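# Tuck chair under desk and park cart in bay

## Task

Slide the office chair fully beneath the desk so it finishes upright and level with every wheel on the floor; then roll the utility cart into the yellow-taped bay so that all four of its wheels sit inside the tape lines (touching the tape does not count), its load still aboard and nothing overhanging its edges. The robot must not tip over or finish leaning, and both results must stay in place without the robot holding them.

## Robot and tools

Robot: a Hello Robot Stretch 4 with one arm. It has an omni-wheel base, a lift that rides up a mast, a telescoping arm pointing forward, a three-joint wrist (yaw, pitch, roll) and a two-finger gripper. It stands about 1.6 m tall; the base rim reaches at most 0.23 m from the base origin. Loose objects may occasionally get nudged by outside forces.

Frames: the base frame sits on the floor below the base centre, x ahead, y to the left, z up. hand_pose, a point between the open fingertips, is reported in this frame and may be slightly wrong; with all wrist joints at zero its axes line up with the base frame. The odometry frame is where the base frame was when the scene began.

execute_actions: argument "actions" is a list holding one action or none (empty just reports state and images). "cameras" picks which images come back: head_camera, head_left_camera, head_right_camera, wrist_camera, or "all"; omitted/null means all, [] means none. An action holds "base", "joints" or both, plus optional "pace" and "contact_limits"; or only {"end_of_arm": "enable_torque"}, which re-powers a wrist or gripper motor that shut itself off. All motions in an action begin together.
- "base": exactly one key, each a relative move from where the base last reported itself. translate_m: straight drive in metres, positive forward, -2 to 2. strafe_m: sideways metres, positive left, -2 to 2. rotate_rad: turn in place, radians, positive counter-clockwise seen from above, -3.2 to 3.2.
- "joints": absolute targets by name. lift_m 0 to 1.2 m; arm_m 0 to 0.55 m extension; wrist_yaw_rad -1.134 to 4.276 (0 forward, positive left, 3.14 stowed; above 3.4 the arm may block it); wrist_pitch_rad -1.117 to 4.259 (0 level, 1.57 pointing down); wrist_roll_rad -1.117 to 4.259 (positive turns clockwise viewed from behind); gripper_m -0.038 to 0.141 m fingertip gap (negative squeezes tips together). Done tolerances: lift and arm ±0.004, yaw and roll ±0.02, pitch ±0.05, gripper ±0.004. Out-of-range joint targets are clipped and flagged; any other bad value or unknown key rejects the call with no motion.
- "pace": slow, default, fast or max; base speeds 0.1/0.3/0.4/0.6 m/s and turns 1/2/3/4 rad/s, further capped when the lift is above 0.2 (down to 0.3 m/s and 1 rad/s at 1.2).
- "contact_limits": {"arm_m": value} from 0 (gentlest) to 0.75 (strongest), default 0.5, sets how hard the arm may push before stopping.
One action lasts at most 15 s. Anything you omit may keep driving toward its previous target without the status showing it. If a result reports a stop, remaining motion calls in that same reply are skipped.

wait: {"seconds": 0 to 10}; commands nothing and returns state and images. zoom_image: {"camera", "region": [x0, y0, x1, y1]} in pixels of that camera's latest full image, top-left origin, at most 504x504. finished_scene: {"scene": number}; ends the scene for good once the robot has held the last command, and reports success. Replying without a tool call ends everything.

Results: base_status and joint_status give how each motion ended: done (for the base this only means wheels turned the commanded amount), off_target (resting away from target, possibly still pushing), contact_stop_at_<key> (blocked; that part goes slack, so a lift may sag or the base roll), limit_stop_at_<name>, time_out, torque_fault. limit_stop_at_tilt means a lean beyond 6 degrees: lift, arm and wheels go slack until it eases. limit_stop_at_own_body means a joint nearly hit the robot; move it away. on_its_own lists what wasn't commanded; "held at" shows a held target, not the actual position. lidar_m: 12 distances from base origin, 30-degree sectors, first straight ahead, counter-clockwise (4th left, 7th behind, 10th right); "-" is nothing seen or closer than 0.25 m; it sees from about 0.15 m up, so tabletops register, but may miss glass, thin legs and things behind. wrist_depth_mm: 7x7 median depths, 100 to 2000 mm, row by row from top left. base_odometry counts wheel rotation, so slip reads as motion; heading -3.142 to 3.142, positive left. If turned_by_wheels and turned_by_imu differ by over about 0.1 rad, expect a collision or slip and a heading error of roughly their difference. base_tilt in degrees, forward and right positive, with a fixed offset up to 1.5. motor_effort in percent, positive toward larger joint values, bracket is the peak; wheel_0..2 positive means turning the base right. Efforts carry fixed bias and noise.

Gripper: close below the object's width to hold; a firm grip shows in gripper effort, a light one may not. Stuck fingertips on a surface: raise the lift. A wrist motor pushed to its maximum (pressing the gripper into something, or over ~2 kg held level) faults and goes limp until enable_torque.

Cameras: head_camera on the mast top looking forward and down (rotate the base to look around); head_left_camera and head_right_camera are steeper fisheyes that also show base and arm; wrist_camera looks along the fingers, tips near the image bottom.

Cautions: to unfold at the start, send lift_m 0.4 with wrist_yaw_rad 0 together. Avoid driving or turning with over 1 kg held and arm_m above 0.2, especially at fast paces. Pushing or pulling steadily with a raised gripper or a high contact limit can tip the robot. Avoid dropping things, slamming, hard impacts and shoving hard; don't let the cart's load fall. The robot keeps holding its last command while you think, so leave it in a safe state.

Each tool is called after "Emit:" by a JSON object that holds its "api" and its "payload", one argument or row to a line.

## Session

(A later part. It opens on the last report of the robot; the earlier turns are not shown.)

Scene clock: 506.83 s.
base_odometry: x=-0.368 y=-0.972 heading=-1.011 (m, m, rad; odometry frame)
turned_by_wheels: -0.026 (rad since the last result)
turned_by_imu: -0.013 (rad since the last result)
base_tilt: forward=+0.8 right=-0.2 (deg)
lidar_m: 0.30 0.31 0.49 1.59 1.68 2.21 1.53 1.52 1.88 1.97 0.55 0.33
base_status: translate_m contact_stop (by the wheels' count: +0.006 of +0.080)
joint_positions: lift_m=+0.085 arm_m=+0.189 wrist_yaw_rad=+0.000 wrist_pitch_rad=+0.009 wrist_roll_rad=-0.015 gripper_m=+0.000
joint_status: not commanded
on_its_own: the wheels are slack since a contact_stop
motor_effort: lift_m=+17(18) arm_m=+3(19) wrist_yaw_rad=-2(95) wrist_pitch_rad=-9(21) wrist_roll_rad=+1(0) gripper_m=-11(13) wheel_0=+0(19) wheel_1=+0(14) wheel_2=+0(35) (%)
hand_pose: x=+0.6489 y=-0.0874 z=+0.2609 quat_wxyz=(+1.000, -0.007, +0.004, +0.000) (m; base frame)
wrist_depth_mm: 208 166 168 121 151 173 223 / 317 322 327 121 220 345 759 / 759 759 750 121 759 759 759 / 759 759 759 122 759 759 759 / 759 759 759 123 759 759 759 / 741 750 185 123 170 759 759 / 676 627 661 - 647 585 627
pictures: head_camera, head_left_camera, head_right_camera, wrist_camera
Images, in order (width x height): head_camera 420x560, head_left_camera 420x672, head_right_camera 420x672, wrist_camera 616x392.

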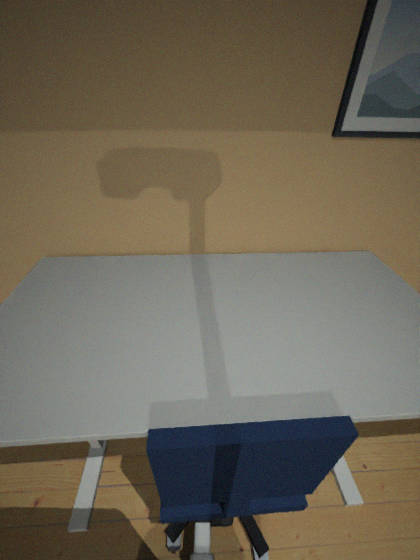

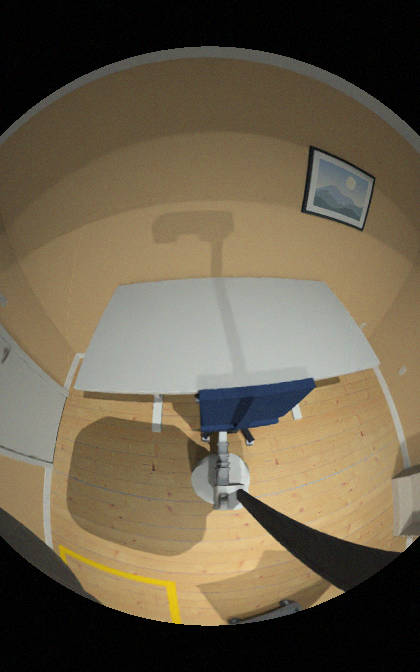

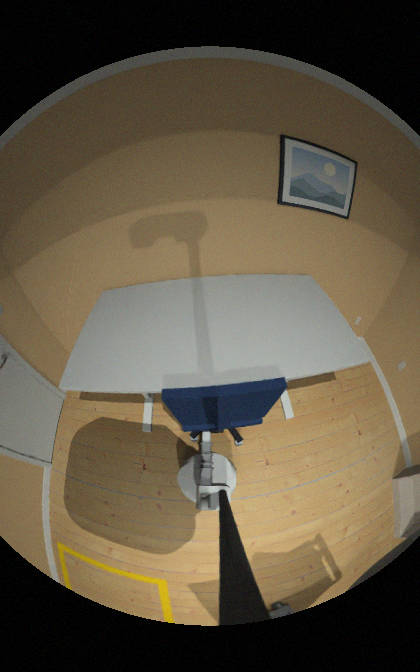

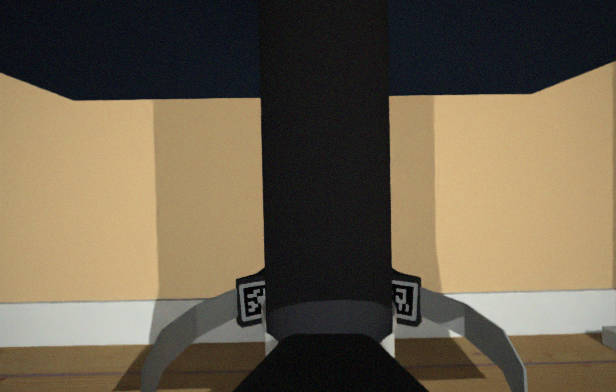

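Emit:
{"api": "execute_actions", "payload": {
  "actions": [
    {"joints":{"gripper_m":0.14}}
  ],
  "cameras": []
}}

Emit:
{"api": "execute_actions", "payload": {
  "actions": [
    {"base":{"translate_m":-0.3},"joints":{"arm_m":0}}
  ],
  "cameras": []
}}

Emit:
{"api": "execute_actions", "payload": {
  "actions": [
    {"base":{"strafe_m":0.5},"joints":{"lift_m":0.5},"pace":"fast"}
  ]
}}

Scene clock: 518.23 s.
base_odometry: x=-0.374 y=-0.963 heading=-1.017 (m, m, rad; odometry frame)
turned_by_wheels: -0.006 (rad since the last result)
turned_by_imu: -0.007 (rad since the last result)
base_tilt: forward=+0.8 right=-0.2 (deg)
lidar_m: 0.31 0.32 0.50 1.60 1.67 2.22 1.53 1.51 1.89 1.87 0.58 0.34
base_status: not commanded
joint_positions: lift_m=+0.085 arm_m=+0.189 wrist_yaw_rad=-0.002 wrist_pitch_rad=+0.007 wrist_roll_rad=-0.015 gripper_m=+0.140
joint_status: all done
on_its_own: the wheels are slack since a contact_stop
motor_effort: lift_m=+17(18) arm_m=+3(3) wrist_yaw_rad=+5(10) wrist_pitch_rad=-6(10) wrist_roll_rad=+0(0) gripper_m=+0(12) wheel_0=+0(0) wheel_1=+0(0) wheel_2=+0(0) (%)
hand_pose: x=+0.6487 y=-0.0879 z=+0.2612 quat_wxyz=(+1.000, -0.007, +0.004, -0.001) (m; base frame)
wrist_depth_mm: 208 166 167 133 160 174 223 / 317 322 325 134 241 347 768 / 759 759 768 134 768 768 778 / 759 768 768 135 768 768 778 / 759 768 768 135 778 778 778 / 750 759 208 136 189 768 768 / 668 654 661 - 683 609 634
pictures: none
No camera images: the call's "cameras" was empty. Leave "cameras" out to get every camera's image.

Scene clock: 520.70 s.
base_odometry: x=-0.532 y=-0.708 heading=-1.017 (m, m, rad; odometry frame)
turned_by_wheels: +0.000 (rad since the last result)
turned_by_imu: +0.001 (rad since the last result)
base_tilt: forward=+0.8 right=-0.3 (deg)
lidar_m: 0.60 0.65 0.88 1.59 1.67 2.17 1.25 1.22 1.91 1.82 1.05 0.63
base_status: done
joint_positions: lift_m=+0.085 arm_m=+0.001 wrist_yaw_rad=+0.000 wrist_pitch_rad=+0.008 wrist_roll_rad=-0.015 gripper_m=+0.140
joint_status: all done
motor_effort: lift_m=+18(18) arm_m=-6(6) wrist_yaw_rad=+0(3) wrist_pitch_rad=-7(7) wrist_roll_rad=+0(1) gripper_m=+0(0) wheel_0=+0(9) wheel_1=+0(6) wheel_2=+0(8) (%)
hand_pose: x=+0.4604 y=-0.0874 z=+0.2611 quat_wxyz=(+1.000, -0.007, +0.004, +0.000) (m; base frame)
wrist_depth_mm: 820 1229 1255 402 1229 1255 831 / 809 397 397 402 407 410 798 / 1255 1229 691 559 741 1255 854 / 854 1229 1255 1255 1255 1255 866 / 842 1255 1255 1255 1255 1255 878 / 820 917 715 609 654 661 831 / 676 627 488 - 459 627 640
pictures: none
No camera images: the call's "cameras" was empty. Leave "cameras" out to get every camera's image.

Scene clock: 523.17 s.
base_odometry: x=-0.106 y=-0.445 heading=-1.017 (m, m, rad; odometry frame)
turned_by_wheels: +0.000 (rad since the last result)
turned_by_imu: +0.000 (rad since the last result)
base_tilt: forward=+0.8 right=-0.4 (deg)
lidar_m: 0.61 1.47 1.15 1.09 1.14 1.49 2.67 1.42 1.54 2.32 0.89 0.67
base_status: done
joint_positions: lift_m=+0.500 arm_m=+0.001 wrist_yaw_rad=+0.000 wrist_pitch_rad=+0.008 wrist_roll_rad=-0.015 gripper_m=+0.140
joint_status: all done
motor_effort: lift_m=+22(29) arm_m=-6(6) wrist_yaw_rad=-1(1) wrist_pitch_rad=-8(7) wrist_roll_rad=-2(1) gripper_m=+0(0) wheel_0=+0(7) wheel_1=-2(9) wheel_2=+1(2) (%)
hand_pose: x=+0.4604 y=-0.0874 z=+0.6757 quat_wxyz=(+1.000, -0.007, +0.004, +0.000) (m; base frame)
wrist_depth_mm: 1205 436 436 439 449 452 455 / 1182 1205 668 683 699 707 715 / 1205 1205 1229 1205 1229 1229 1229 / 1205 1205 1205 1255 1205 1229 1229 / 1229 1205 1205 1229 1229 1229 1229 / 1229 1229 750 1229 1229 654 759 / 1229 1229 1229 - 1255 640 530
pictures: head_camera, head_left_camera, head_right_camera, wrist_camera
Images, in order (width x height): head_camera 420x560, head_left_camera 420x672, head_right_camera 420x672, wrist_camera 616x392.

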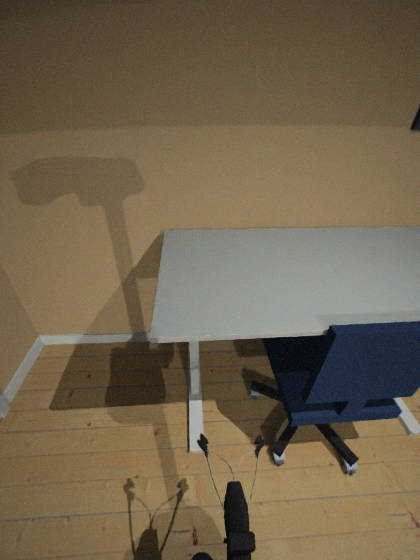

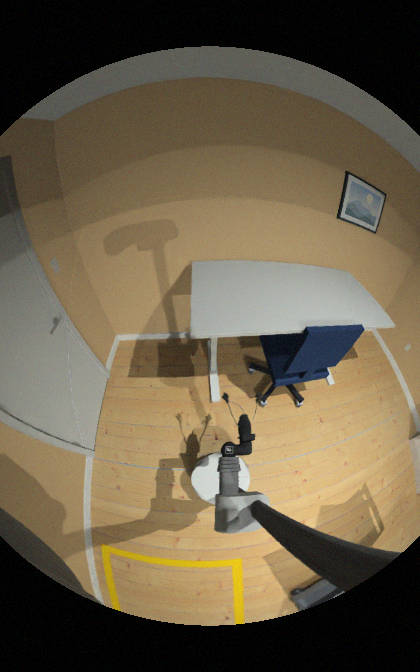

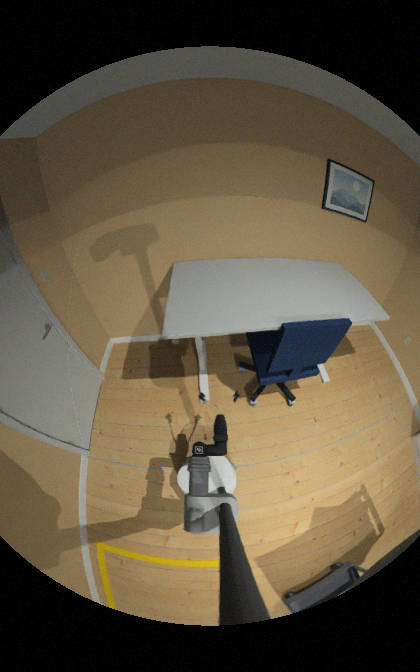

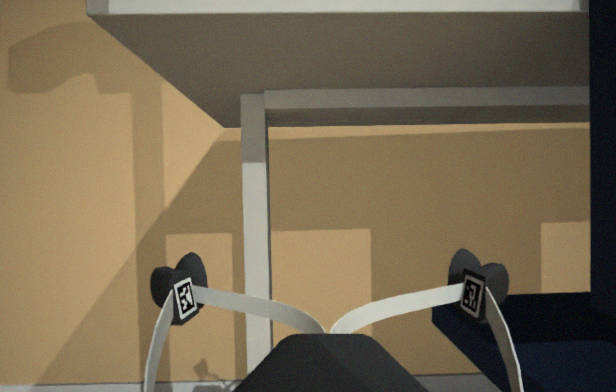

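Emit:
{"api": "execute_actions", "payload": {
  "actions": [
    {"base":{"rotate_rad":2.8}}
  ]
}}

Scene clock: 533.77 s.
base_odometry: x=-0.106 y=-0.445 heading=+1.783 (m, m, rad; odometry frame)
turned_by_wheels: +2.800 (rad since the last result)
turned_by_imu: +2.854 (rad since the last result)
base_tilt: forward=+0.9 right=-0.2 (deg)
lidar_m: 1.83 1.43 1.43 2.34 2.42 0.75 0.63 0.61 1.40 1.10 1.06 1.21
base_status: done
joint_positions: lift_m=+0.500 arm_m=+0.001 wrist_yaw_rad=+0.000 wrist_pitch_rad=+0.008 wrist_roll_rad=-0.015 gripper_m=+0.140
joint_status: not commanded
motor_effort: lift_m=+22(23) arm_m=-6(6) wrist_yaw_rad=+0(1) wrist_pitch_rad=-7(7) wrist_roll_rad=+0(1) gripper_m=-1(1) wheel_0=+1(9) wheel_1=+2(6) wheel_2=-1(8) (%)
hand_pose: x=+0.4604 y=-0.0874 z=+0.6757 quat_wxyz=(+1.000, -0.007, +0.004, +0.000) (m; base frame)
wrist_depth_mm: - - - - 1661 1182 931 / - - - - 1661 1205 960 / - - - - 1661 1205 931 / - - - - 1708 1205 960 / - - - - 1708 1160 960 / - - 1921 - 1537 1078 960 / 1576 1537 1537 - 1499 1229 960
pictures: head_camera, head_left_camera, head_right_camera, wrist_camera
Images, in order (width x height): head_camera 420x560, head_left_camera 420x672, head_right_camera 420x672, wrist_camera 616x392.

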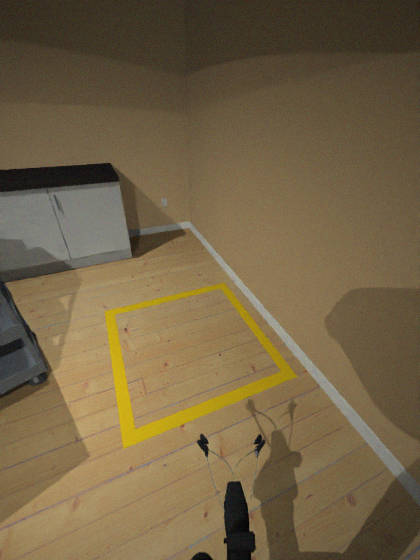

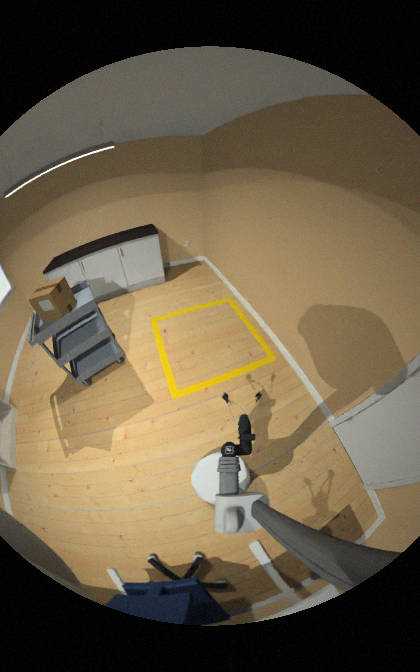

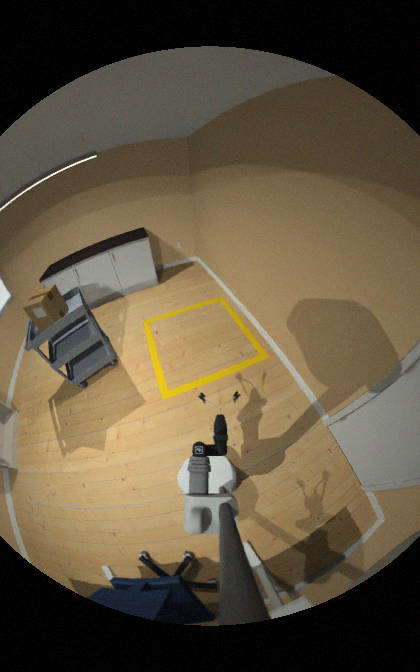

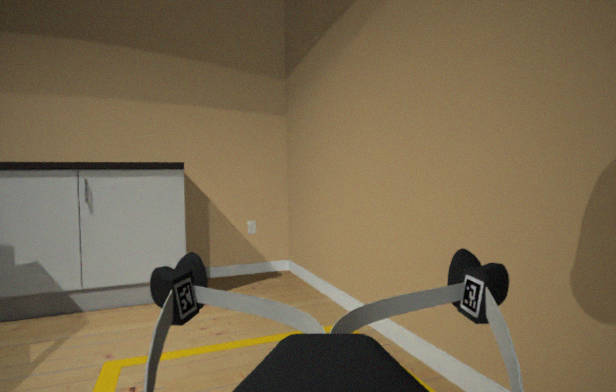

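Emit:
{"api": "execute_actions", "payload": {
  "actions": [
    {"base":{"rotate_rad":0.7}}
  ],
  "cameras": ["head_camera","head_left_camera"]
}}

Scene clock: 549.23 s.
base_odometry: x=-0.106 y=-0.445 heading=+2.483 (m, m, rad; odometry frame)
turned_by_wheels: +0.700 (rad since the last result)
turned_by_imu: +0.713 (rad since the last result)
base_tilt: forward=+0.8 right=-0.1 (deg)
lidar_m: 1.42 1.46 2.32 1.29 0.72 0.62 0.61 1.24 1.08 1.11 1.32 2.37
base_status: done
joint_positions: lift_m=+0.500 arm_m=+0.001 wrist_yaw_rad=+0.000 wrist_pitch_rad=+0.008 wrist_roll_rad=-0.015 gripper_m=+0.140
joint_status: not commanded
motor_effort: lift_m=+22(22) arm_m=-6(6) wrist_yaw_rad=-2(2) wrist_pitch_rad=-9(7) wrist_roll_rad=+0(1) gripper_m=+1(1) wheel_0=+0(8) wheel_1=-1(6) wheel_2=+0(7) (%)
hand_pose: x=+0.4604 y=-0.0874 z=+0.6757 quat_wxyz=(+1.000, -0.007, +0.004, +0.000) (m; base frame)
wrist_depth_mm: - - - - - - - / - - - - - - - / - - 1308 - - - - / - - - - - - - / - 1430 1661 - - - - / - - 1499 - 1863 1808 - / 1576 1255 1229 - 1576 1499 1464
pictures: head_camera, head_left_camera
Images, in order (width x height): head_camera 420x560, head_left_camera 420x672.

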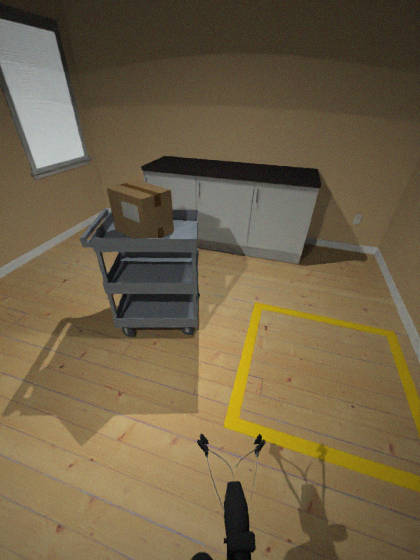

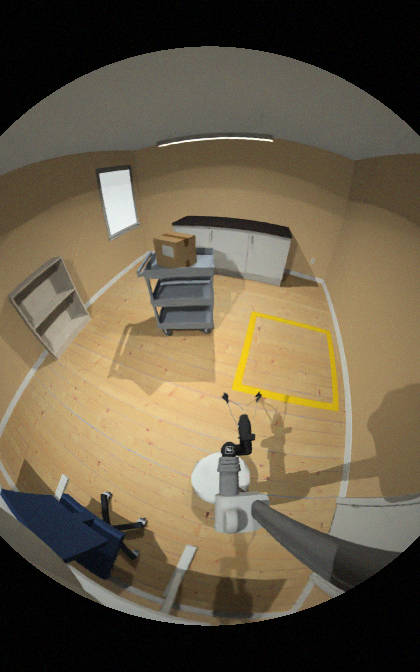

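Emit:
{"api": "execute_actions", "payload": {
  "actions": [
    {"base":{"rotate_rad":-1.85},"joints":{"lift_m":0.3}}
  ],
  "cameras": []
}}

Emit:
{"api": "execute_actions", "payload": {
  "actions": [
    {"base":{"strafe_m":0.6},"pace":"fast"}
  ],
  "cameras": []
}}

Emit:
{"api": "execute_actions", "payload": {
  "actions": [
    {"base":{"translate_m":-1.4},"pace":"fast"}
  ]
}}

Scene clock: 578.97 s.
base_odometry: x=-0.106 y=-0.445 heading=+0.633 (m, m, rad; odometry frame)
turned_by_wheels: -1.850 (rad since the last result)
turned_by_imu: -1.886 (rad since the last result)
base_tilt: forward=+0.8 right=-0.2 (deg)
lidar_m: 1.07 1.16 1.60 2.68 1.44 2.42 2.34 0.83 0.64 0.61 1.50 1.13
base_status: done
joint_positions: lift_m=+0.300 arm_m=+0.001 wrist_yaw_rad=+0.000 wrist_pitch_rad=+0.008 wrist_roll_rad=-0.015 gripper_m=+0.140
joint_status: all done
motor_effort: lift_m=+17(19) arm_m=-6(6) wrist_yaw_rad=-1(1) wrist_pitch_rad=-8(7) wrist_roll_rad=+1(1) gripper_m=+0(0) wheel_0=+0(6) wheel_1=+0(10) wheel_2=+1(6) (%)
hand_pose: x=+0.4604 y=-0.0874 z=+0.4762 quat_wxyz=(+1.000, -0.007, +0.004, +0.000) (m; base frame)
wrist_depth_mm: 946 917 917 891 854 842 831 / 931 917 904 891 854 842 831 / 946 917 904 891 866 842 831 / 946 931 917 891 866 854 842 / 946 931 917 891 866 854 842 / 946 931 904 866 878 854 854 / 931 931 904 - 866 854 842
pictures: none
No camera images: the call's "cameras" was empty. Leave "cameras" out to get every camera's image.

Scene clock: 581.70 s.
base_odometry: x=-0.461 y=+0.039 heading=+0.633 (m, m, rad; odometry frame)
turned_by_wheels: +0.000 (rad since the last result)
turned_by_imu: -0.001 (rad since the last result)
base_tilt: forward=+0.8 right=-0.2 (deg)
lidar_m: 1.10 1.16 1.61 2.07 0.87 0.97 2.30 1.77 1.24 1.20 1.54 1.15
base_status: done
joint_positions: lift_m=+0.300 arm_m=+0.001 wrist_yaw_rad=+0.000 wrist_pitch_rad=+0.008 wrist_roll_rad=-0.015 gripper_m=+0.140
joint_status: not commanded
motor_effort: lift_m=+18(17) arm_m=-6(6) wrist_yaw_rad=-1(1) wrist_pitch_rad=-8(8) wrist_roll_rad=+1(1) gripper_m=+0(0) wheel_0=+1(11) wheel_1=+0(11) wheel_2=+1(2) (%)
hand_pose: x=+0.4604 y=-0.0874 z=+0.4761 quat_wxyz=(+1.000, -0.007, +0.004, +0.000) (m; base frame)
wrist_depth_mm: 946 931 917 891 891 866 854 / 946 931 904 904 878 878 866 / 946 931 917 904 891 878 866 / 946 946 917 904 878 878 866 / 960 931 917 917 904 878 866 / 946 946 917 917 891 866 866 / 960 931 931 - 891 878 866
pictures: none
No camera images: the call's "cameras" was empty. Leave "cameras" out to get every camera's image.

Scene clock: 586.57 s.
base_odometry: x=-1.590 y=-0.789 heading=+0.633 (m, m, rad; odometry frame)
turned_by_wheels: +0.000 (rad since the last result)
turned_by_imu: +0.004 (rad since the last result)
base_tilt: forward=+0.9 right=-0.3 (deg)
lidar_m: 2.50 0.99 0.64 0.86 1.71 0.92 0.90 1.25 1.76 1.19 1.27 1.76
base_status: done
joint_positions: lift_m=+0.300 arm_m=+0.001 wrist_yaw_rad=+0.000 wrist_pitch_rad=+0.008 wrist_roll_rad=-0.015 gripper_m=+0.140
joint_status: not commanded
motor_effort: lift_m=+17(17) arm_m=-6(6) wrist_yaw_rad=-2(1) wrist_pitch_rad=-8(9) wrist_roll_rad=+0(1) gripper_m=+0(1) wheel_0=+2(6) wheel_1=+0(5) wheel_2=-1(12) (%)
hand_pose: x=+0.4604 y=-0.0874 z=+0.4761 quat_wxyz=(+1.000, -0.007, +0.004, +0.000) (m; base frame)
wrist_depth_mm: - - - - - - - / - - - - - - - / - - - - - - - / - - - - - - - / - - - - - - - / 1661 1537 1366 1618 1366 1308 1537 / 1160 1118 1118 - 1138 1060 1060
pictures: head_camera, head_left_camera, head_right_camera, wrist_camera
Images, in order (width x height): head_camera 420x560, head_left_camera 420x672, head_right_camera 420x672, wrist_camera 616x392.

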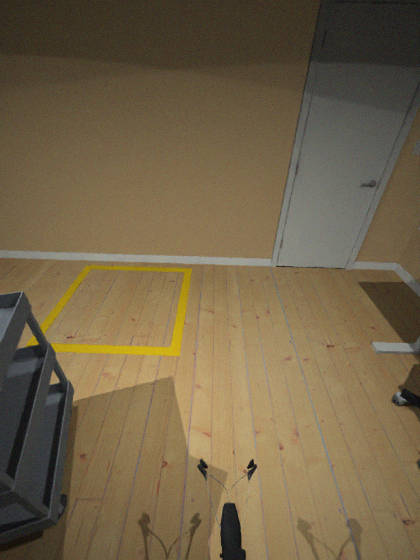

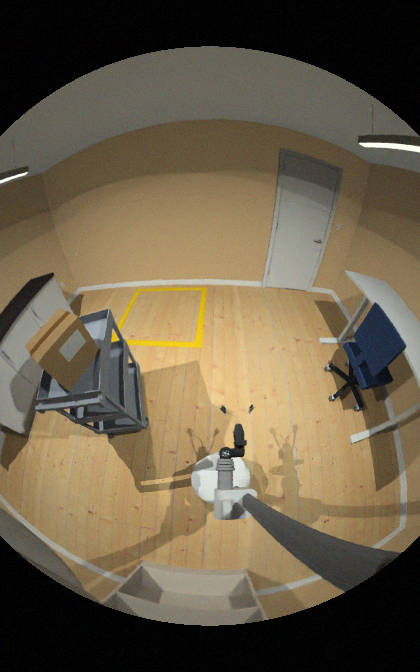

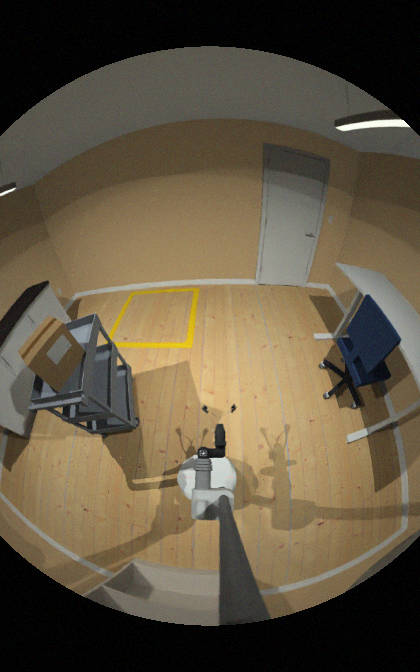

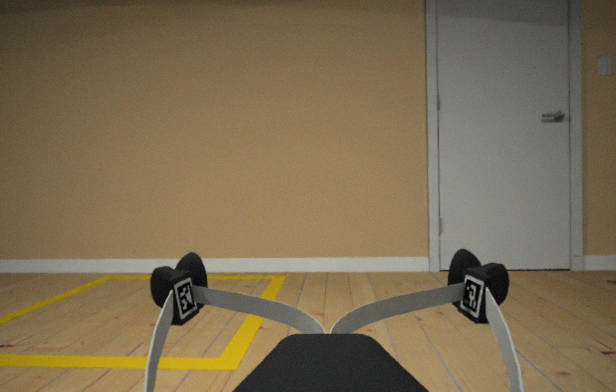

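Emit:
{"api": "execute_actions", "payload": {
  "actions": [
    {"base":{"translate_m":-0.4},"joints":{"wrist_yaw_rad":-1.1}}
  ],
  "cameras": []
}}

Emit:
{"api": "execute_actions", "payload": {
  "actions": [
    {"base":{"strafe_m":0.6}}
  ]
}}

Scene clock: 602.03 s.
base_odometry: x=-1.913 y=-1.026 heading=+0.633 (m, m, rad; odometry frame)
turned_by_wheels: +0.000 (rad since the last result)
turned_by_imu: +0.001 (rad since the last result)
base_tilt: forward=+0.7 right=-0.2 (deg)
lidar_m: 2.91 0.89 0.95 2.09 0.69 0.50 0.49 0.50 1.15 1.56 1.28 1.67
base_status: done
joint_positions: lift_m=+0.300 arm_m=+0.001 wrist_yaw_rad=-1.100 wrist_pitch_rad=+0.008 wrist_roll_rad=-0.015 gripper_m=+0.140
joint_status: all done
motor_effort: lift_m=+17(17) arm_m=-6(6) wrist_yaw_rad=-2(7) wrist_pitch_rad=-8(8) wrist_roll_rad=-1(1) gripper_m=+0(0) wheel_0=-1(0) wheel_1=+0(4) wheel_2=+0(9) (%)
hand_pose: x=+0.2250 y=-0.2967 z=+0.4761 quat_wxyz=(+0.853, -0.004, +0.007, -0.522) (m; base frame)
wrist_depth_mm: - - - - 1983 1708 1576 / - - 1537 1576 1397 1708 1576 / - - 1464 - 1983 1708 1576 / - - 1499 - 1983 1708 1618 / - - - - 1983 1756 1576 / 1708 1537 1397 1537 1336 1336 1499 / 1138 1118 1138 - 1160 1078 1078
pictures: none
No camera images: the call's "cameras" was empty. Leave "cameras" out to get every camera's image.

Scene clock: 605.37 s.
base_odometry: x=-2.268 y=-0.542 heading=+0.634 (m, m, rad; odometry frame)
turned_by_wheels: +0.000 (rad since the last result)
turned_by_imu: -0.001 (rad since the last result)
base_tilt: forward=+0.7 right=-0.3 (deg)
lidar_m: 0.63 0.62 1.52 1.48 1.13 0.83 0.47 0.48 0.71 1.86 1.91 2.58
base_status: done
joint_positions: lift_m=+0.300 arm_m=+0.001 wrist_yaw_rad=-1.100 wrist_pitch_rad=+0.008 wrist_roll_rad=-0.015 gripper_m=+0.140
joint_status: not commanded
motor_effort: lift_m=+17(17) arm_m=-6(6) wrist_yaw_rad=-3(1) wrist_pitch_rad=-7(8) wrist_roll_rad=-2(1) gripper_m=+1(0) wheel_0=+1(4) wheel_1=+0(11) wheel_2=+2(2) (%)
hand_pose: x=+0.2250 y=-0.2967 z=+0.4761 quat_wxyz=(+0.853, -0.004, +0.007, -0.522) (m; base frame)
wrist_depth_mm: - - - - - - - / - - - - - - - / - - - 1921 - - - / - - - - - - - / - - - - - - - / 1661 1537 1397 1618 1366 1336 1576 / 1138 1118 1118 - 1182 1078 1078
pictures: head_camera, head_left_camera, head_right_camera, wrist_camera
Images, in order (width x height): head_camera 420x560, head_left_camera 420x672, head_right_camera 420x672, wrist_camera 616x392.

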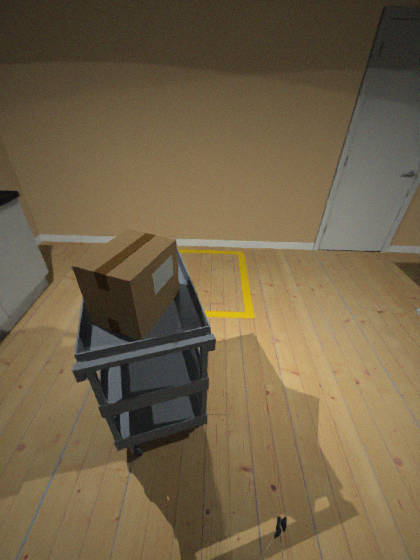

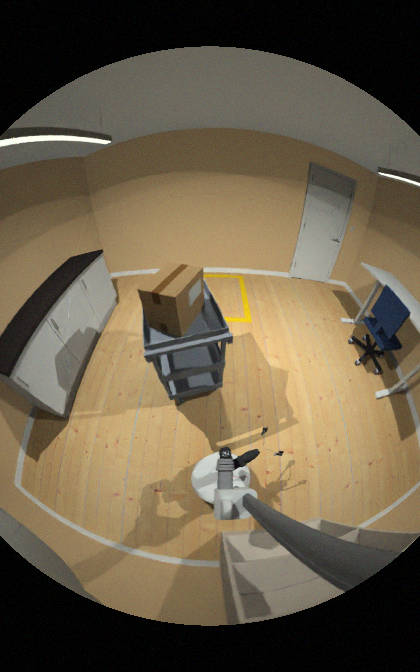

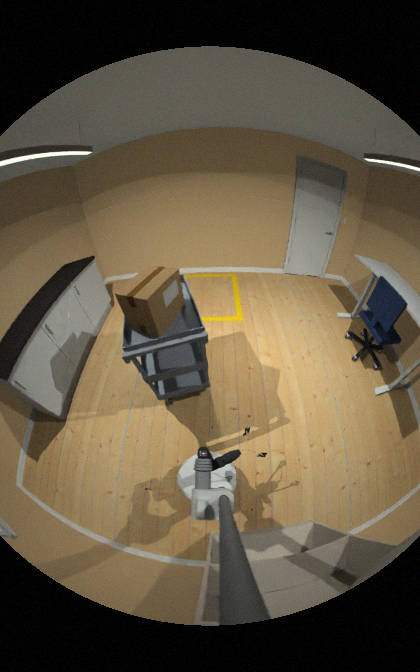

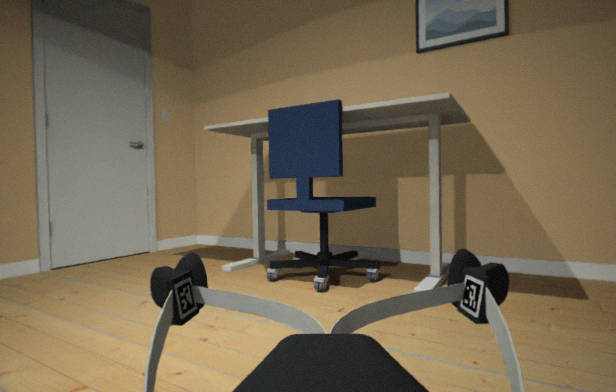

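Emit:
{"api": "execute_actions", "payload": {
  "actions": [
    {"base":{"strafe_m":0.49},"joints":{"lift_m":0.17}}
  ],
  "cameras": []
}}

Emit:
{"api": "execute_actions", "payload": {
  "actions": [
    {"base":{"translate_m":-0.12}}
  ],
  "cameras": []
}}

Emit:
{"api": "execute_actions", "payload": {
  "actions": [
    {"joints":{"wrist_yaw_rad":0}}
  ]
}}

Scene clock: 628.10 s.
base_odometry: x=-2.558 y=-0.148 heading=+0.634 (m, m, rad; odometry frame)
turned_by_wheels: +0.000 (rad since the last result)
turned_by_imu: -0.001 (rad since the last result)
base_tilt: forward=+0.6 right=-0.3 (deg)
lidar_m: 0.56 1.36 0.99 1.14 1.09 0.81 0.78 0.71 0.68 2.36 2.40 0.59
base_status: done
joint_positions: lift_m=+0.170 arm_m=+0.001 wrist_yaw_rad=-1.100 wrist_pitch_rad=+0.008 wrist_roll_rad=-0.015 gripper_m=+0.140
joint_status: all done
motor_effort: lift_m=+16(13) arm_m=-6(6) wrist_yaw_rad=-2(0) wrist_pitch_rad=-8(8) wrist_roll_rad=+0(1) gripper_m=+1(1) wheel_0=+1(7) wheel_1=-1(10) wheel_2=+1(2) (%)
hand_pose: x=+0.2250 y=-0.2967 z=+0.3462 quat_wxyz=(+0.853, -0.004, +0.007, -0.522) (m; base frame)
wrist_depth_mm: - - - - - - - / - - - - - - - / 544 - - - - - - / - - - - - - - / - - - - - - - / 715 668 1042 1205 1025 1008 1182 / 517 809 854 - 878 820 809
pictures: none
No camera images: the call's "cameras" was empty. Leave "cameras" out to get every camera's image.

Scene clock: 629.77 s.
base_odometry: x=-2.655 y=-0.219 heading=+0.633 (m, m, rad; odometry frame)
turned_by_wheels: +0.000 (rad since the last result)
turned_by_imu: +0.000 (rad since the last result)
base_tilt: forward=+0.8 right=-0.2 (deg)
lidar_m: 0.67 1.36 1.04 1.58 0.93 0.70 0.67 0.70 0.61 2.37 2.40 0.73
base_status: done
joint_positions: lift_m=+0.170 arm_m=+0.001 wrist_yaw_rad=-1.100 wrist_pitch_rad=+0.008 wrist_roll_rad=-0.015 gripper_m=+0.140
joint_status: not commanded
motor_effort: lift_m=+16(16) arm_m=-6(6) wrist_yaw_rad=-2(2) wrist_pitch_rad=-7(7) wrist_roll_rad=-1(1) gripper_m=+0(0) wheel_0=-1(7) wheel_1=+1(9) wheel_2=-1(8) (%)
hand_pose: x=+0.2250 y=-0.2967 z=+0.3462 quat_wxyz=(+0.853, -0.004, +0.007, -0.522) (m; base frame)
wrist_depth_mm: - - - - - - - / - - - - - - - / 654 - - - - - - / - - - - - - - / - - - - - - - / 699 1138 1042 1229 1025 1008 1182 / 768 854 842 - 878 809 809
pictures: none
No camera images: the call's "cameras" was empty. Leave "cameras" out to get every camera's image.

Scene clock: 630.97 s.
base_odometry: x=-2.655 y=-0.219 heading=+0.633 (m, m, rad; odometry frame)
turned_by_wheels: +0.000 (rad since the last result)
turned_by_imu: +0.000 (rad since the last result)
base_tilt: forward=+0.9 right=-0.2 (deg)
lidar_m: 0.66 1.39 1.04 1.58 0.90 0.69 0.66 0.69 0.61 2.35 2.41 0.74
base_status: not commanded
joint_positions: lift_m=+0.170 arm_m=+0.001 wrist_yaw_rad=-0.001 wrist_pitch_rad=+0.008 wrist_roll_rad=-0.015 gripper_m=+0.140
joint_status: all done
motor_effort: lift_m=+17(16) arm_m=-6(6) wrist_yaw_rad=+0(5) wrist_pitch_rad=-7(8) wrist_roll_rad=-1(0) gripper_m=-1(1) wheel_0=-1(2) wheel_1=+1(1) wheel_2=-1(1) (%)
hand_pose: x=+0.4603 y=-0.0876 z=+0.3462 quat_wxyz=(+1.000, -0.007, +0.004, +0.000) (m; base frame)
wrist_depth_mm: - - - 854 866 - - / 1397 - - 1078 1098 - - / 1397 - - 539 539 580 634 / 1397 - - - - - - / 1397 - - 1078 1182 - 1808 / 1281 1160 1042 521 544 564 621 / 854 854 854 - 554 676 768
pictures: head_camera, head_left_camera, head_right_camera, wrist_camera
Images, in order (width x height): head_camera 420x560, head_left_camera 420x672, head_right_camera 420x672, wrist_camera 616x392.

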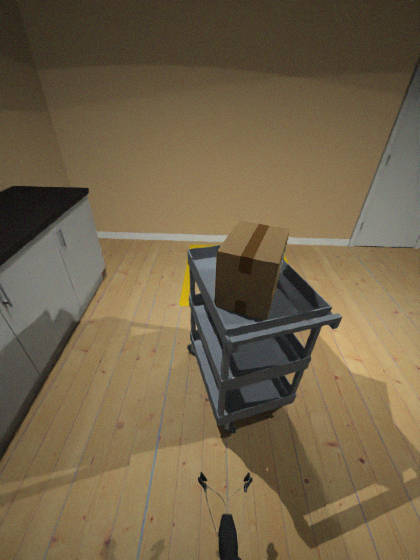

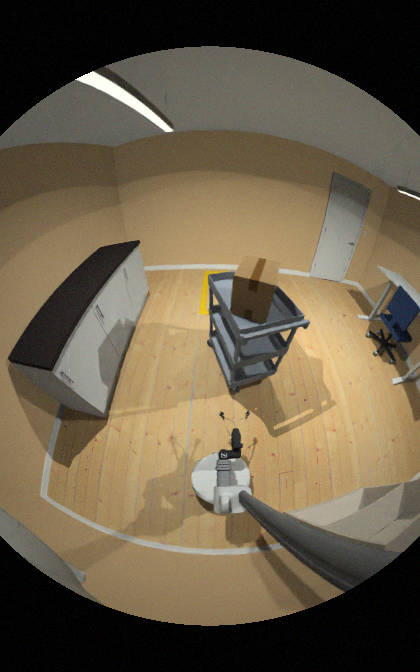

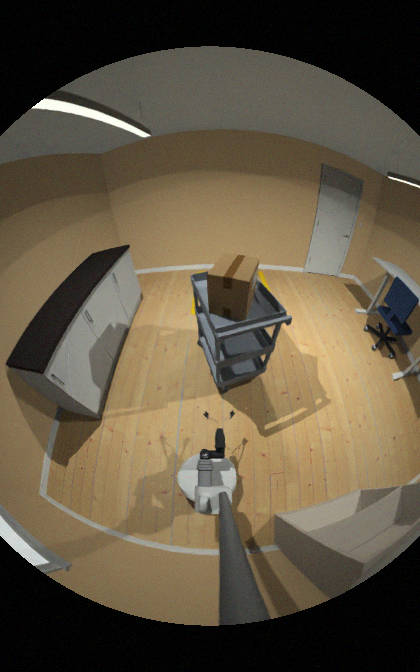

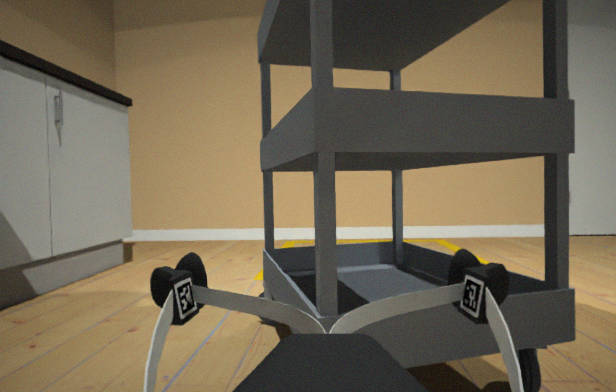

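Emit:
{"api": "execute_actions", "payload": {
  "actions": [
    {"base":{"translate_m":0.24},"joints":{"arm_m":0.1}}
  ],
  "cameras": ["wrist_camera"]
}}

Emit:
{"api": "execute_actions", "payload": {
  "actions": [
    {"joints":{"gripper_m":0.045}}
  ],
  "cameras": ["wrist_camera"]
}}

Scene clock: 650.13 s.
base_odometry: x=-2.461 y=-0.077 heading=+0.634 (m, m, rad; odometry frame)
turned_by_wheels: +0.000 (rad since the last result)
turned_by_imu: -0.001 (rad since the last result)
base_tilt: forward=+0.8 right=-0.1 (deg)
lidar_m: 0.45 1.39 0.99 0.98 1.27 0.95 0.91 0.77 0.86 2.33 2.39 0.46
base_status: done
joint_positions: lift_m=+0.170 arm_m=+0.099 wrist_yaw_rad=+0.000 wrist_pitch_rad=+0.008 wrist_roll_rad=-0.015 gripper_m=+0.140
joint_status: all done
motor_effort: lift_m=+17(17) arm_m=+6(6) wrist_yaw_rad=-3(0) wrist_pitch_rad=-7(7) wrist_roll_rad=+0(0) gripper_m=-1(0) wheel_0=+1(3) wheel_1=+1(2) wheel_2=+1(8) (%)
hand_pose: x=+0.5583 y=-0.0875 z=+0.3462 quat_wxyz=(+1.000, -0.007, +0.004, +0.000) (m; base frame)
wrist_depth_mm: - - - 174 181 195 206 / 1397 - - 179 186 200 209 / 1397 - - 183 404 418 442 / 1397 - - 183 - - - / 1397 - - 184 - - - / 1255 1138 654 181 640 597 580 / 854 854 768 - 549 508 492
pictures: wrist_camera
Images, in order (width x height): wrist_camera 616x392.

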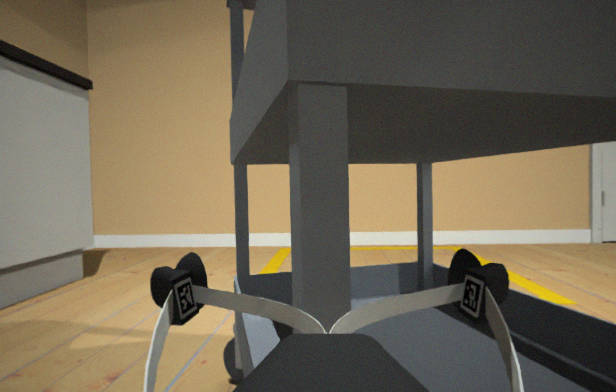

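Scene clock: 652.10 s.
base_odometry: x=-2.461 y=-0.077 heading=+0.634 (m, m, rad; odometry frame)
turned_by_wheels: +0.000 (rad since the last result)
turned_by_imu: +0.000 (rad since the last result)
base_tilt: forward=+0.7 right=-0.3 (deg)
lidar_m: 0.43 1.38 0.99 0.97 1.24 0.94 0.90 0.78 0.86 2.34 2.39 0.46
base_status: not commanded
joint_positions: lift_m=+0.170 arm_m=+0.099 wrist_yaw_rad=+0.000 wrist_pitch_rad=+0.008 wrist_roll_rad=-0.015 gripper_m=+0.045
joint_status: all done
motor_effort: lift_m=+17(16) arm_m=+6(6) wrist_yaw_rad=+0(0) wrist_pitch_rad=-8(7) wrist_roll_rad=+1(2) gripper_m=-3(3) wheel_0=+0(0) wheel_1=+1(1) wheel_2=+1(1) (%)
hand_pose: x=+0.5583 y=-0.0875 z=+0.3462 quat_wxyz=(+1.000, -0.007, +0.004, +0.000) (m; base frame)
wrist_depth_mm: - - - 174 182 195 206 / 1430 - - 179 186 199 210 / 1430 - - 182 407 418 442 / 1397 - - 183 - - - / 1397 - - 184 1863 - - / 1255 1281 477 182 211 661 580 / 854 854 741 - 544 480 492
pictures: wrist_camera
Images, in order (width x height): wrist_camera 616x392.

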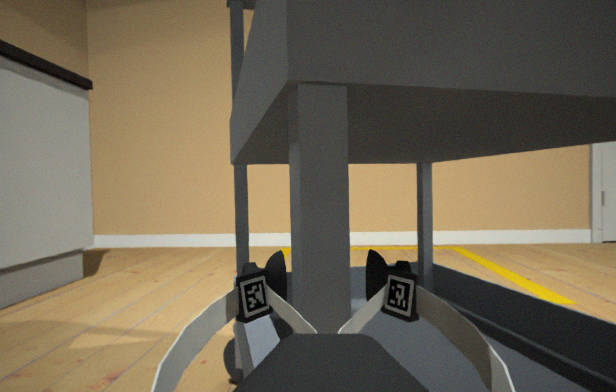

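Emit:
{"api": "execute_actions", "payload": {
  "actions": [
    {"base":{"translate_m":0.3},"pace":"slow"}
  ],
  "cameras": ["wrist_camera","head_camera"]
}}

Scene clock: 662.57 s.
base_odometry: x=-2.220 y=+0.101 heading=+0.634 (m, m, rad; odometry frame)
turned_by_wheels: +0.000 (rad since the last result)
turned_by_imu: +0.000 (rad since the last result)
base_tilt: forward=+0.9 right=-0.3 (deg)
lidar_m: 0.38 1.38 0.99 0.95 1.67 1.27 1.21 1.03 1.29 2.31 0.66 0.38
base_status: done
joint_positions: lift_m=+0.170 arm_m=+0.099 wrist_yaw_rad=+0.000 wrist_pitch_rad=+0.007 wrist_roll_rad=-0.015 gripper_m=+0.045
joint_status: not commanded
motor_effort: lift_m=+17(16) arm_m=+7(9) wrist_yaw_rad=+0(19) wrist_pitch_rad=-6(7) wrist_roll_rad=+1(0) gripper_m=-4(6) wheel_0=+4(15) wheel_1=+2(3) wheel_2=-2(14) (%)
hand_pose: x=+0.5581 y=-0.0876 z=+0.3463 quat_wxyz=(+1.000, -0.007, +0.004, +0.000) (m; base frame)
wrist_depth_mm: - - - 114 116 118 120 / - - - 116 180 184 187 / - - - 116 399 424 442 / - - - 116 - - - / 1808 - - 117 1921 - - / 1255 1255 195 117 195 661 597 / 854 798 842 - 517 480 496
pictures: head_camera, wrist_camera
Images, in order (width x height): head_camera 420x560, wrist_camera 616x392.

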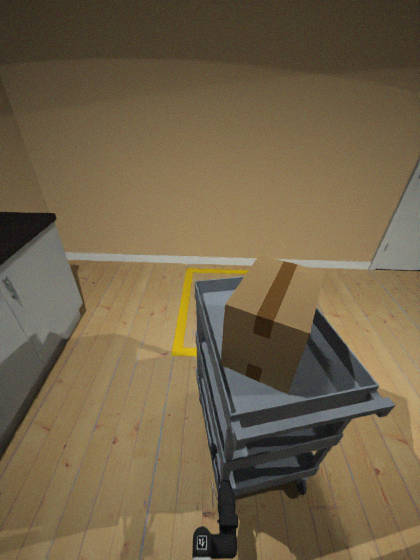

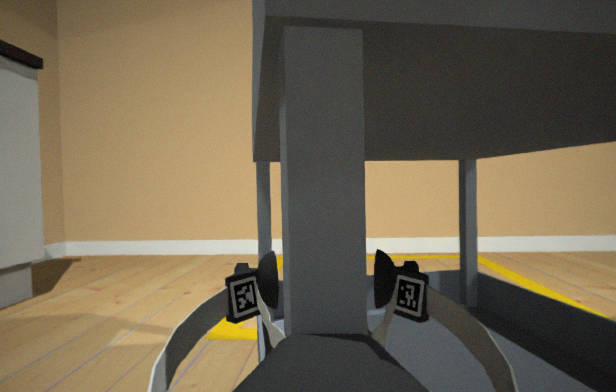

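Emit:
{"api": "execute_actions", "payload": {
  "actions": []
}}

Scene clock: 687.03 s.
base_odometry: x=-2.220 y=+0.101 heading=+0.634 (m, m, rad; odometry frame)
turned_by_wheels: +0.000 (rad since the last result)
turned_by_imu: +0.000 (rad since the last result)
base_tilt: forward=+0.8 right=-0.2 (deg)
lidar_m: 0.38 1.36 0.99 0.95 1.67 1.27 1.20 1.03 1.29 2.31 0.65 0.38
base_status: done
joint_positions: lift_m=+0.170 arm_m=+0.099 wrist_yaw_rad=+0.000 wrist_pitch_rad=+0.007 wrist_roll_rad=-0.015 gripper_m=+0.045
joint_status: not commanded
motor_effort: lift_m=+17(16) arm_m=+7(9) wrist_yaw_rad=+1(19) wrist_pitch_rad=-6(7) wrist_roll_rad=+1(0) gripper_m=-5(6) wheel_0=+4(15) wheel_1=+2(3) wheel_2=-2(14) (%)
hand_pose: x=+0.5581 y=-0.0876 z=+0.3463 quat_wxyz=(+1.000, -0.007, +0.004, +0.000) (m; base frame)
wrist_depth_mm: - - - 114 117 118 120 / - - - 116 180 185 187 / - - - 116 399 424 445 / - - - 116 - - - / 1756 - - 117 1921 - - / 1281 1255 195 117 195 661 597 / 854 798 831 - 512 480 500
pictures: head_camera, head_left_camera, head_right_camera, wrist_camera
Images, in order (width x height): head_camera 420x560, head_left_camera 420x672, head_right_camera 420x672, wrist_camera 616x392.

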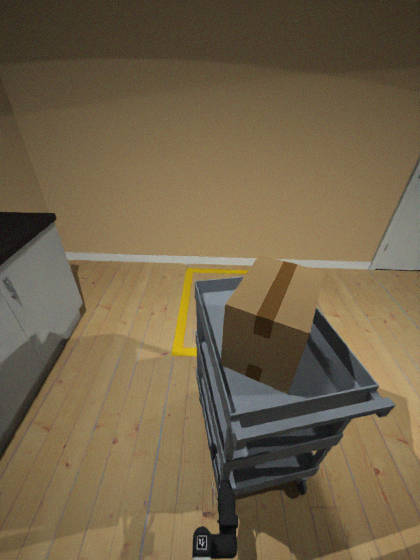

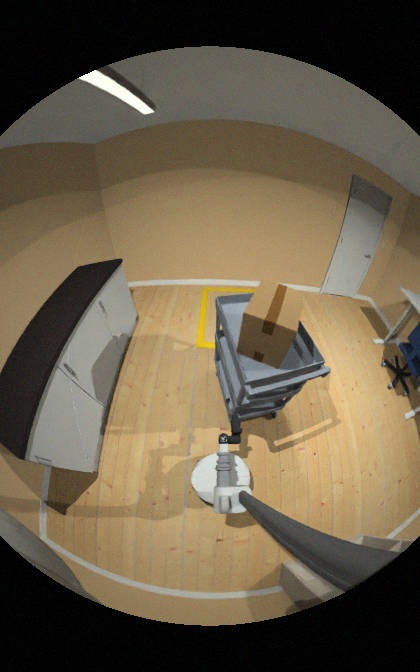

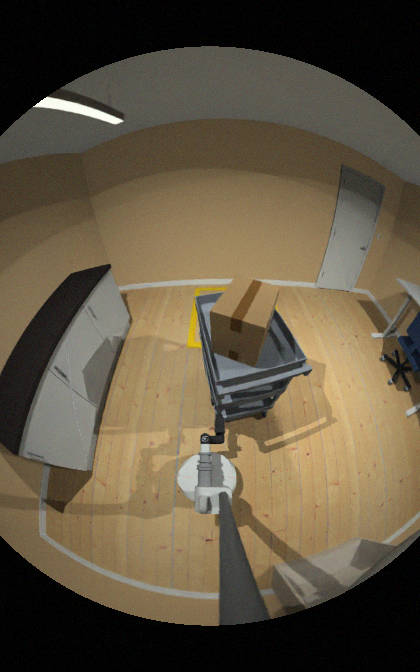

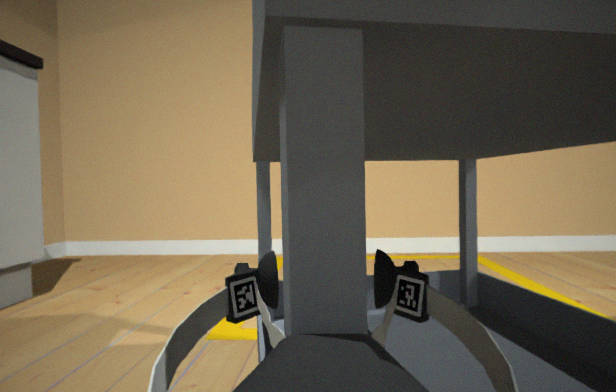

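Emit:
{"api": "execute_actions", "payload": {
  "actions": [
    {"base":{"translate_m":0.3},"pace":"slow"}
  ],
  "cameras": ["head_camera","wrist_camera"]
}}

Scene clock: 702.97 s.
base_odometry: x=-1.978 y=+0.279 heading=+0.634 (m, m, rad; odometry frame)
turned_by_wheels: +0.000 (rad since the last result)
turned_by_imu: +0.000 (rad since the last result)
base_tilt: forward=+0.7 right=-0.3 (deg)
lidar_m: 0.37 1.37 1.01 0.96 1.02 1.59 1.50 1.30 1.73 2.25 0.55 0.39
base_status: done
joint_positions: lift_m=+0.170 arm_m=+0.099 wrist_yaw_rad=+0.000 wrist_pitch_rad=+0.007 wrist_roll_rad=-0.015 gripper_m=+0.045
joint_status: not commanded
motor_effort: lift_m=+17(17) arm_m=+7(7) wrist_yaw_rad=+0(2) wrist_pitch_rad=-6(7) wrist_roll_rad=-1(1) gripper_m=-3(4) wheel_0=+4(6) wheel_1=+3(4) wheel_2=-2(9) (%)
hand_pose: x=+0.5581 y=-0.0874 z=+0.3463 quat_wxyz=(+1.000, -0.007, +0.004, +0.000) (m; base frame)
wrist_depth_mm: - 1921 1921 113 116 118 123 / - 1921 1983 114 180 184 187 / - 1983 1921 114 399 424 445 / - 1983 1983 114 1863 1863 1808 / - 1983 1921 115 1863 1863 1808 / 1255 1255 198 115 198 715 647 / 854 798 831 - 517 480 500
pictures: head_camera, wrist_camera
Images, in order (width x height): head_camera 420x560, wrist_camera 616x392.

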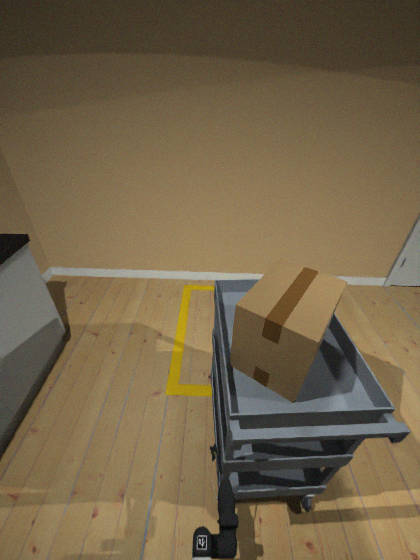

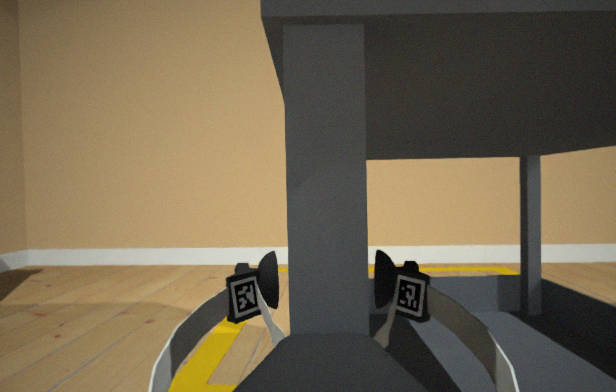

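Emit:
{"api": "execute_actions", "payload": {
  "actions": [
    {"joints":{"gripper_m":0.0}}
  ],
  "cameras": []
}}

Emit:
{"api": "execute_actions", "payload": {
  "actions": [
    {"base":{"translate_m":0.25},"pace":"slow"}
  ],
  "cameras": ["head_camera","wrist_camera"]
}}

Scene clock: 714.37 s.
base_odometry: x=-1.978 y=+0.279 heading=+0.634 (m, m, rad; odometry frame)
turned_by_wheels: +0.000 (rad since the last result)
turned_by_imu: +0.000 (rad since the last result)
base_tilt: forward=+0.8 right=-0.3 (deg)
lidar_m: 0.36 1.38 0.98 0.96 1.02 1.58 1.50 1.29 1.74 2.24 0.55 0.39
base_status: not commanded
joint_positions: lift_m=+0.170 arm_m=+0.099 wrist_yaw_rad=+0.001 wrist_pitch_rad=+0.008 wrist_roll_rad=-0.015 gripper_m=+0.000
joint_status: all done
motor_effort: lift_m=+17(17) arm_m=+7(7) wrist_yaw_rad=-2(2) wrist_pitch_rad=-6(6) wrist_roll_rad=+0(1) gripper_m=-9(8) wheel_0=+4(4) wheel_1=+2(2) wheel_2=-2(2) (%)
hand_pose: x=+0.5582 y=-0.0872 z=+0.3463 quat_wxyz=(+1.000, -0.007, +0.004, +0.000) (m; base frame)
wrist_depth_mm: - 1921 1921 113 116 118 123 / - 1983 1921 113 180 185 187 / - 1983 1921 114 402 427 442 / - 1921 1921 114 1863 1808 1808 / - - 1921 115 1863 1808 1808 / 1255 1255 185 115 181 715 647 / 854 798 798 - 549 480 504
pictures: none
No camera images: the call's "cameras" was empty. Leave "cameras" out to get every camera's image.

Scene clock: 718.13 s.
base_odometry: x=-1.777 y=+0.427 heading=+0.635 (m, m, rad; odometry frame)
turned_by_wheels: +0.000 (rad since the last result)
turned_by_imu: -0.001 (rad since the last result)
base_tilt: forward=+0.7 right=-0.2 (deg)
lidar_m: 0.38 1.39 1.00 0.94 1.03 1.85 1.75 1.53 2.52 2.22 0.48 0.38
base_status: done
joint_positions: lift_m=+0.170 arm_m=+0.099 wrist_yaw_rad=-0.001 wrist_pitch_rad=+0.008 wrist_roll_rad=-0.015 gripper_m=+0.000
joint_status: not commanded
motor_effort: lift_m=+17(17) arm_m=+7(7) wrist_yaw_rad=+2(3) wrist_pitch_rad=-6(7) wrist_roll_rad=-1(1) gripper_m=-8(9) wheel_0=+3(9) wheel_1=+2(2) wheel_2=-3(8) (%)
hand_pose: x=+0.5580 y=-0.0877 z=+0.3463 quat_wxyz=(+1.000, -0.007, +0.004, +0.000) (m; base frame)
wrist_depth_mm: 1708 1708 1661 114 116 118 123 / 1708 1708 1661 115 180 185 187 / 1708 1708 1661 116 399 424 442 / 1756 1708 1708 116 1618 1576 1576 / 1756 1708 1661 117 1618 1576 1576 / 1255 1255 185 117 180 676 668 / 854 842 788 - 549 480 500
pictures: head_camera, wrist_camera
Images, in order (width x height): head_camera 420x560, wrist_camera 616x392.

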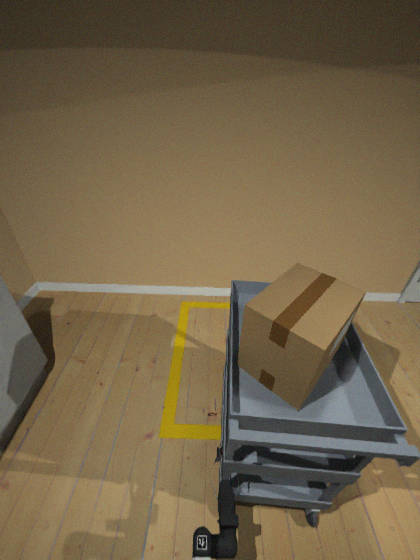

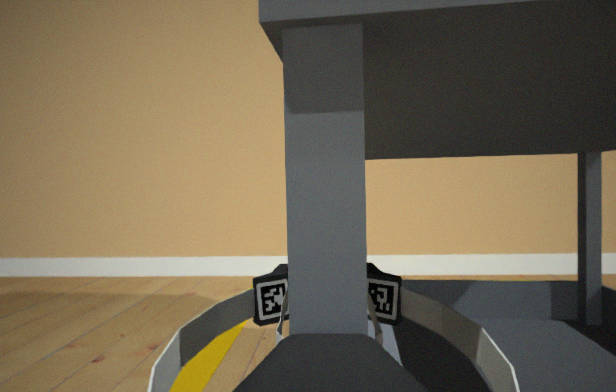

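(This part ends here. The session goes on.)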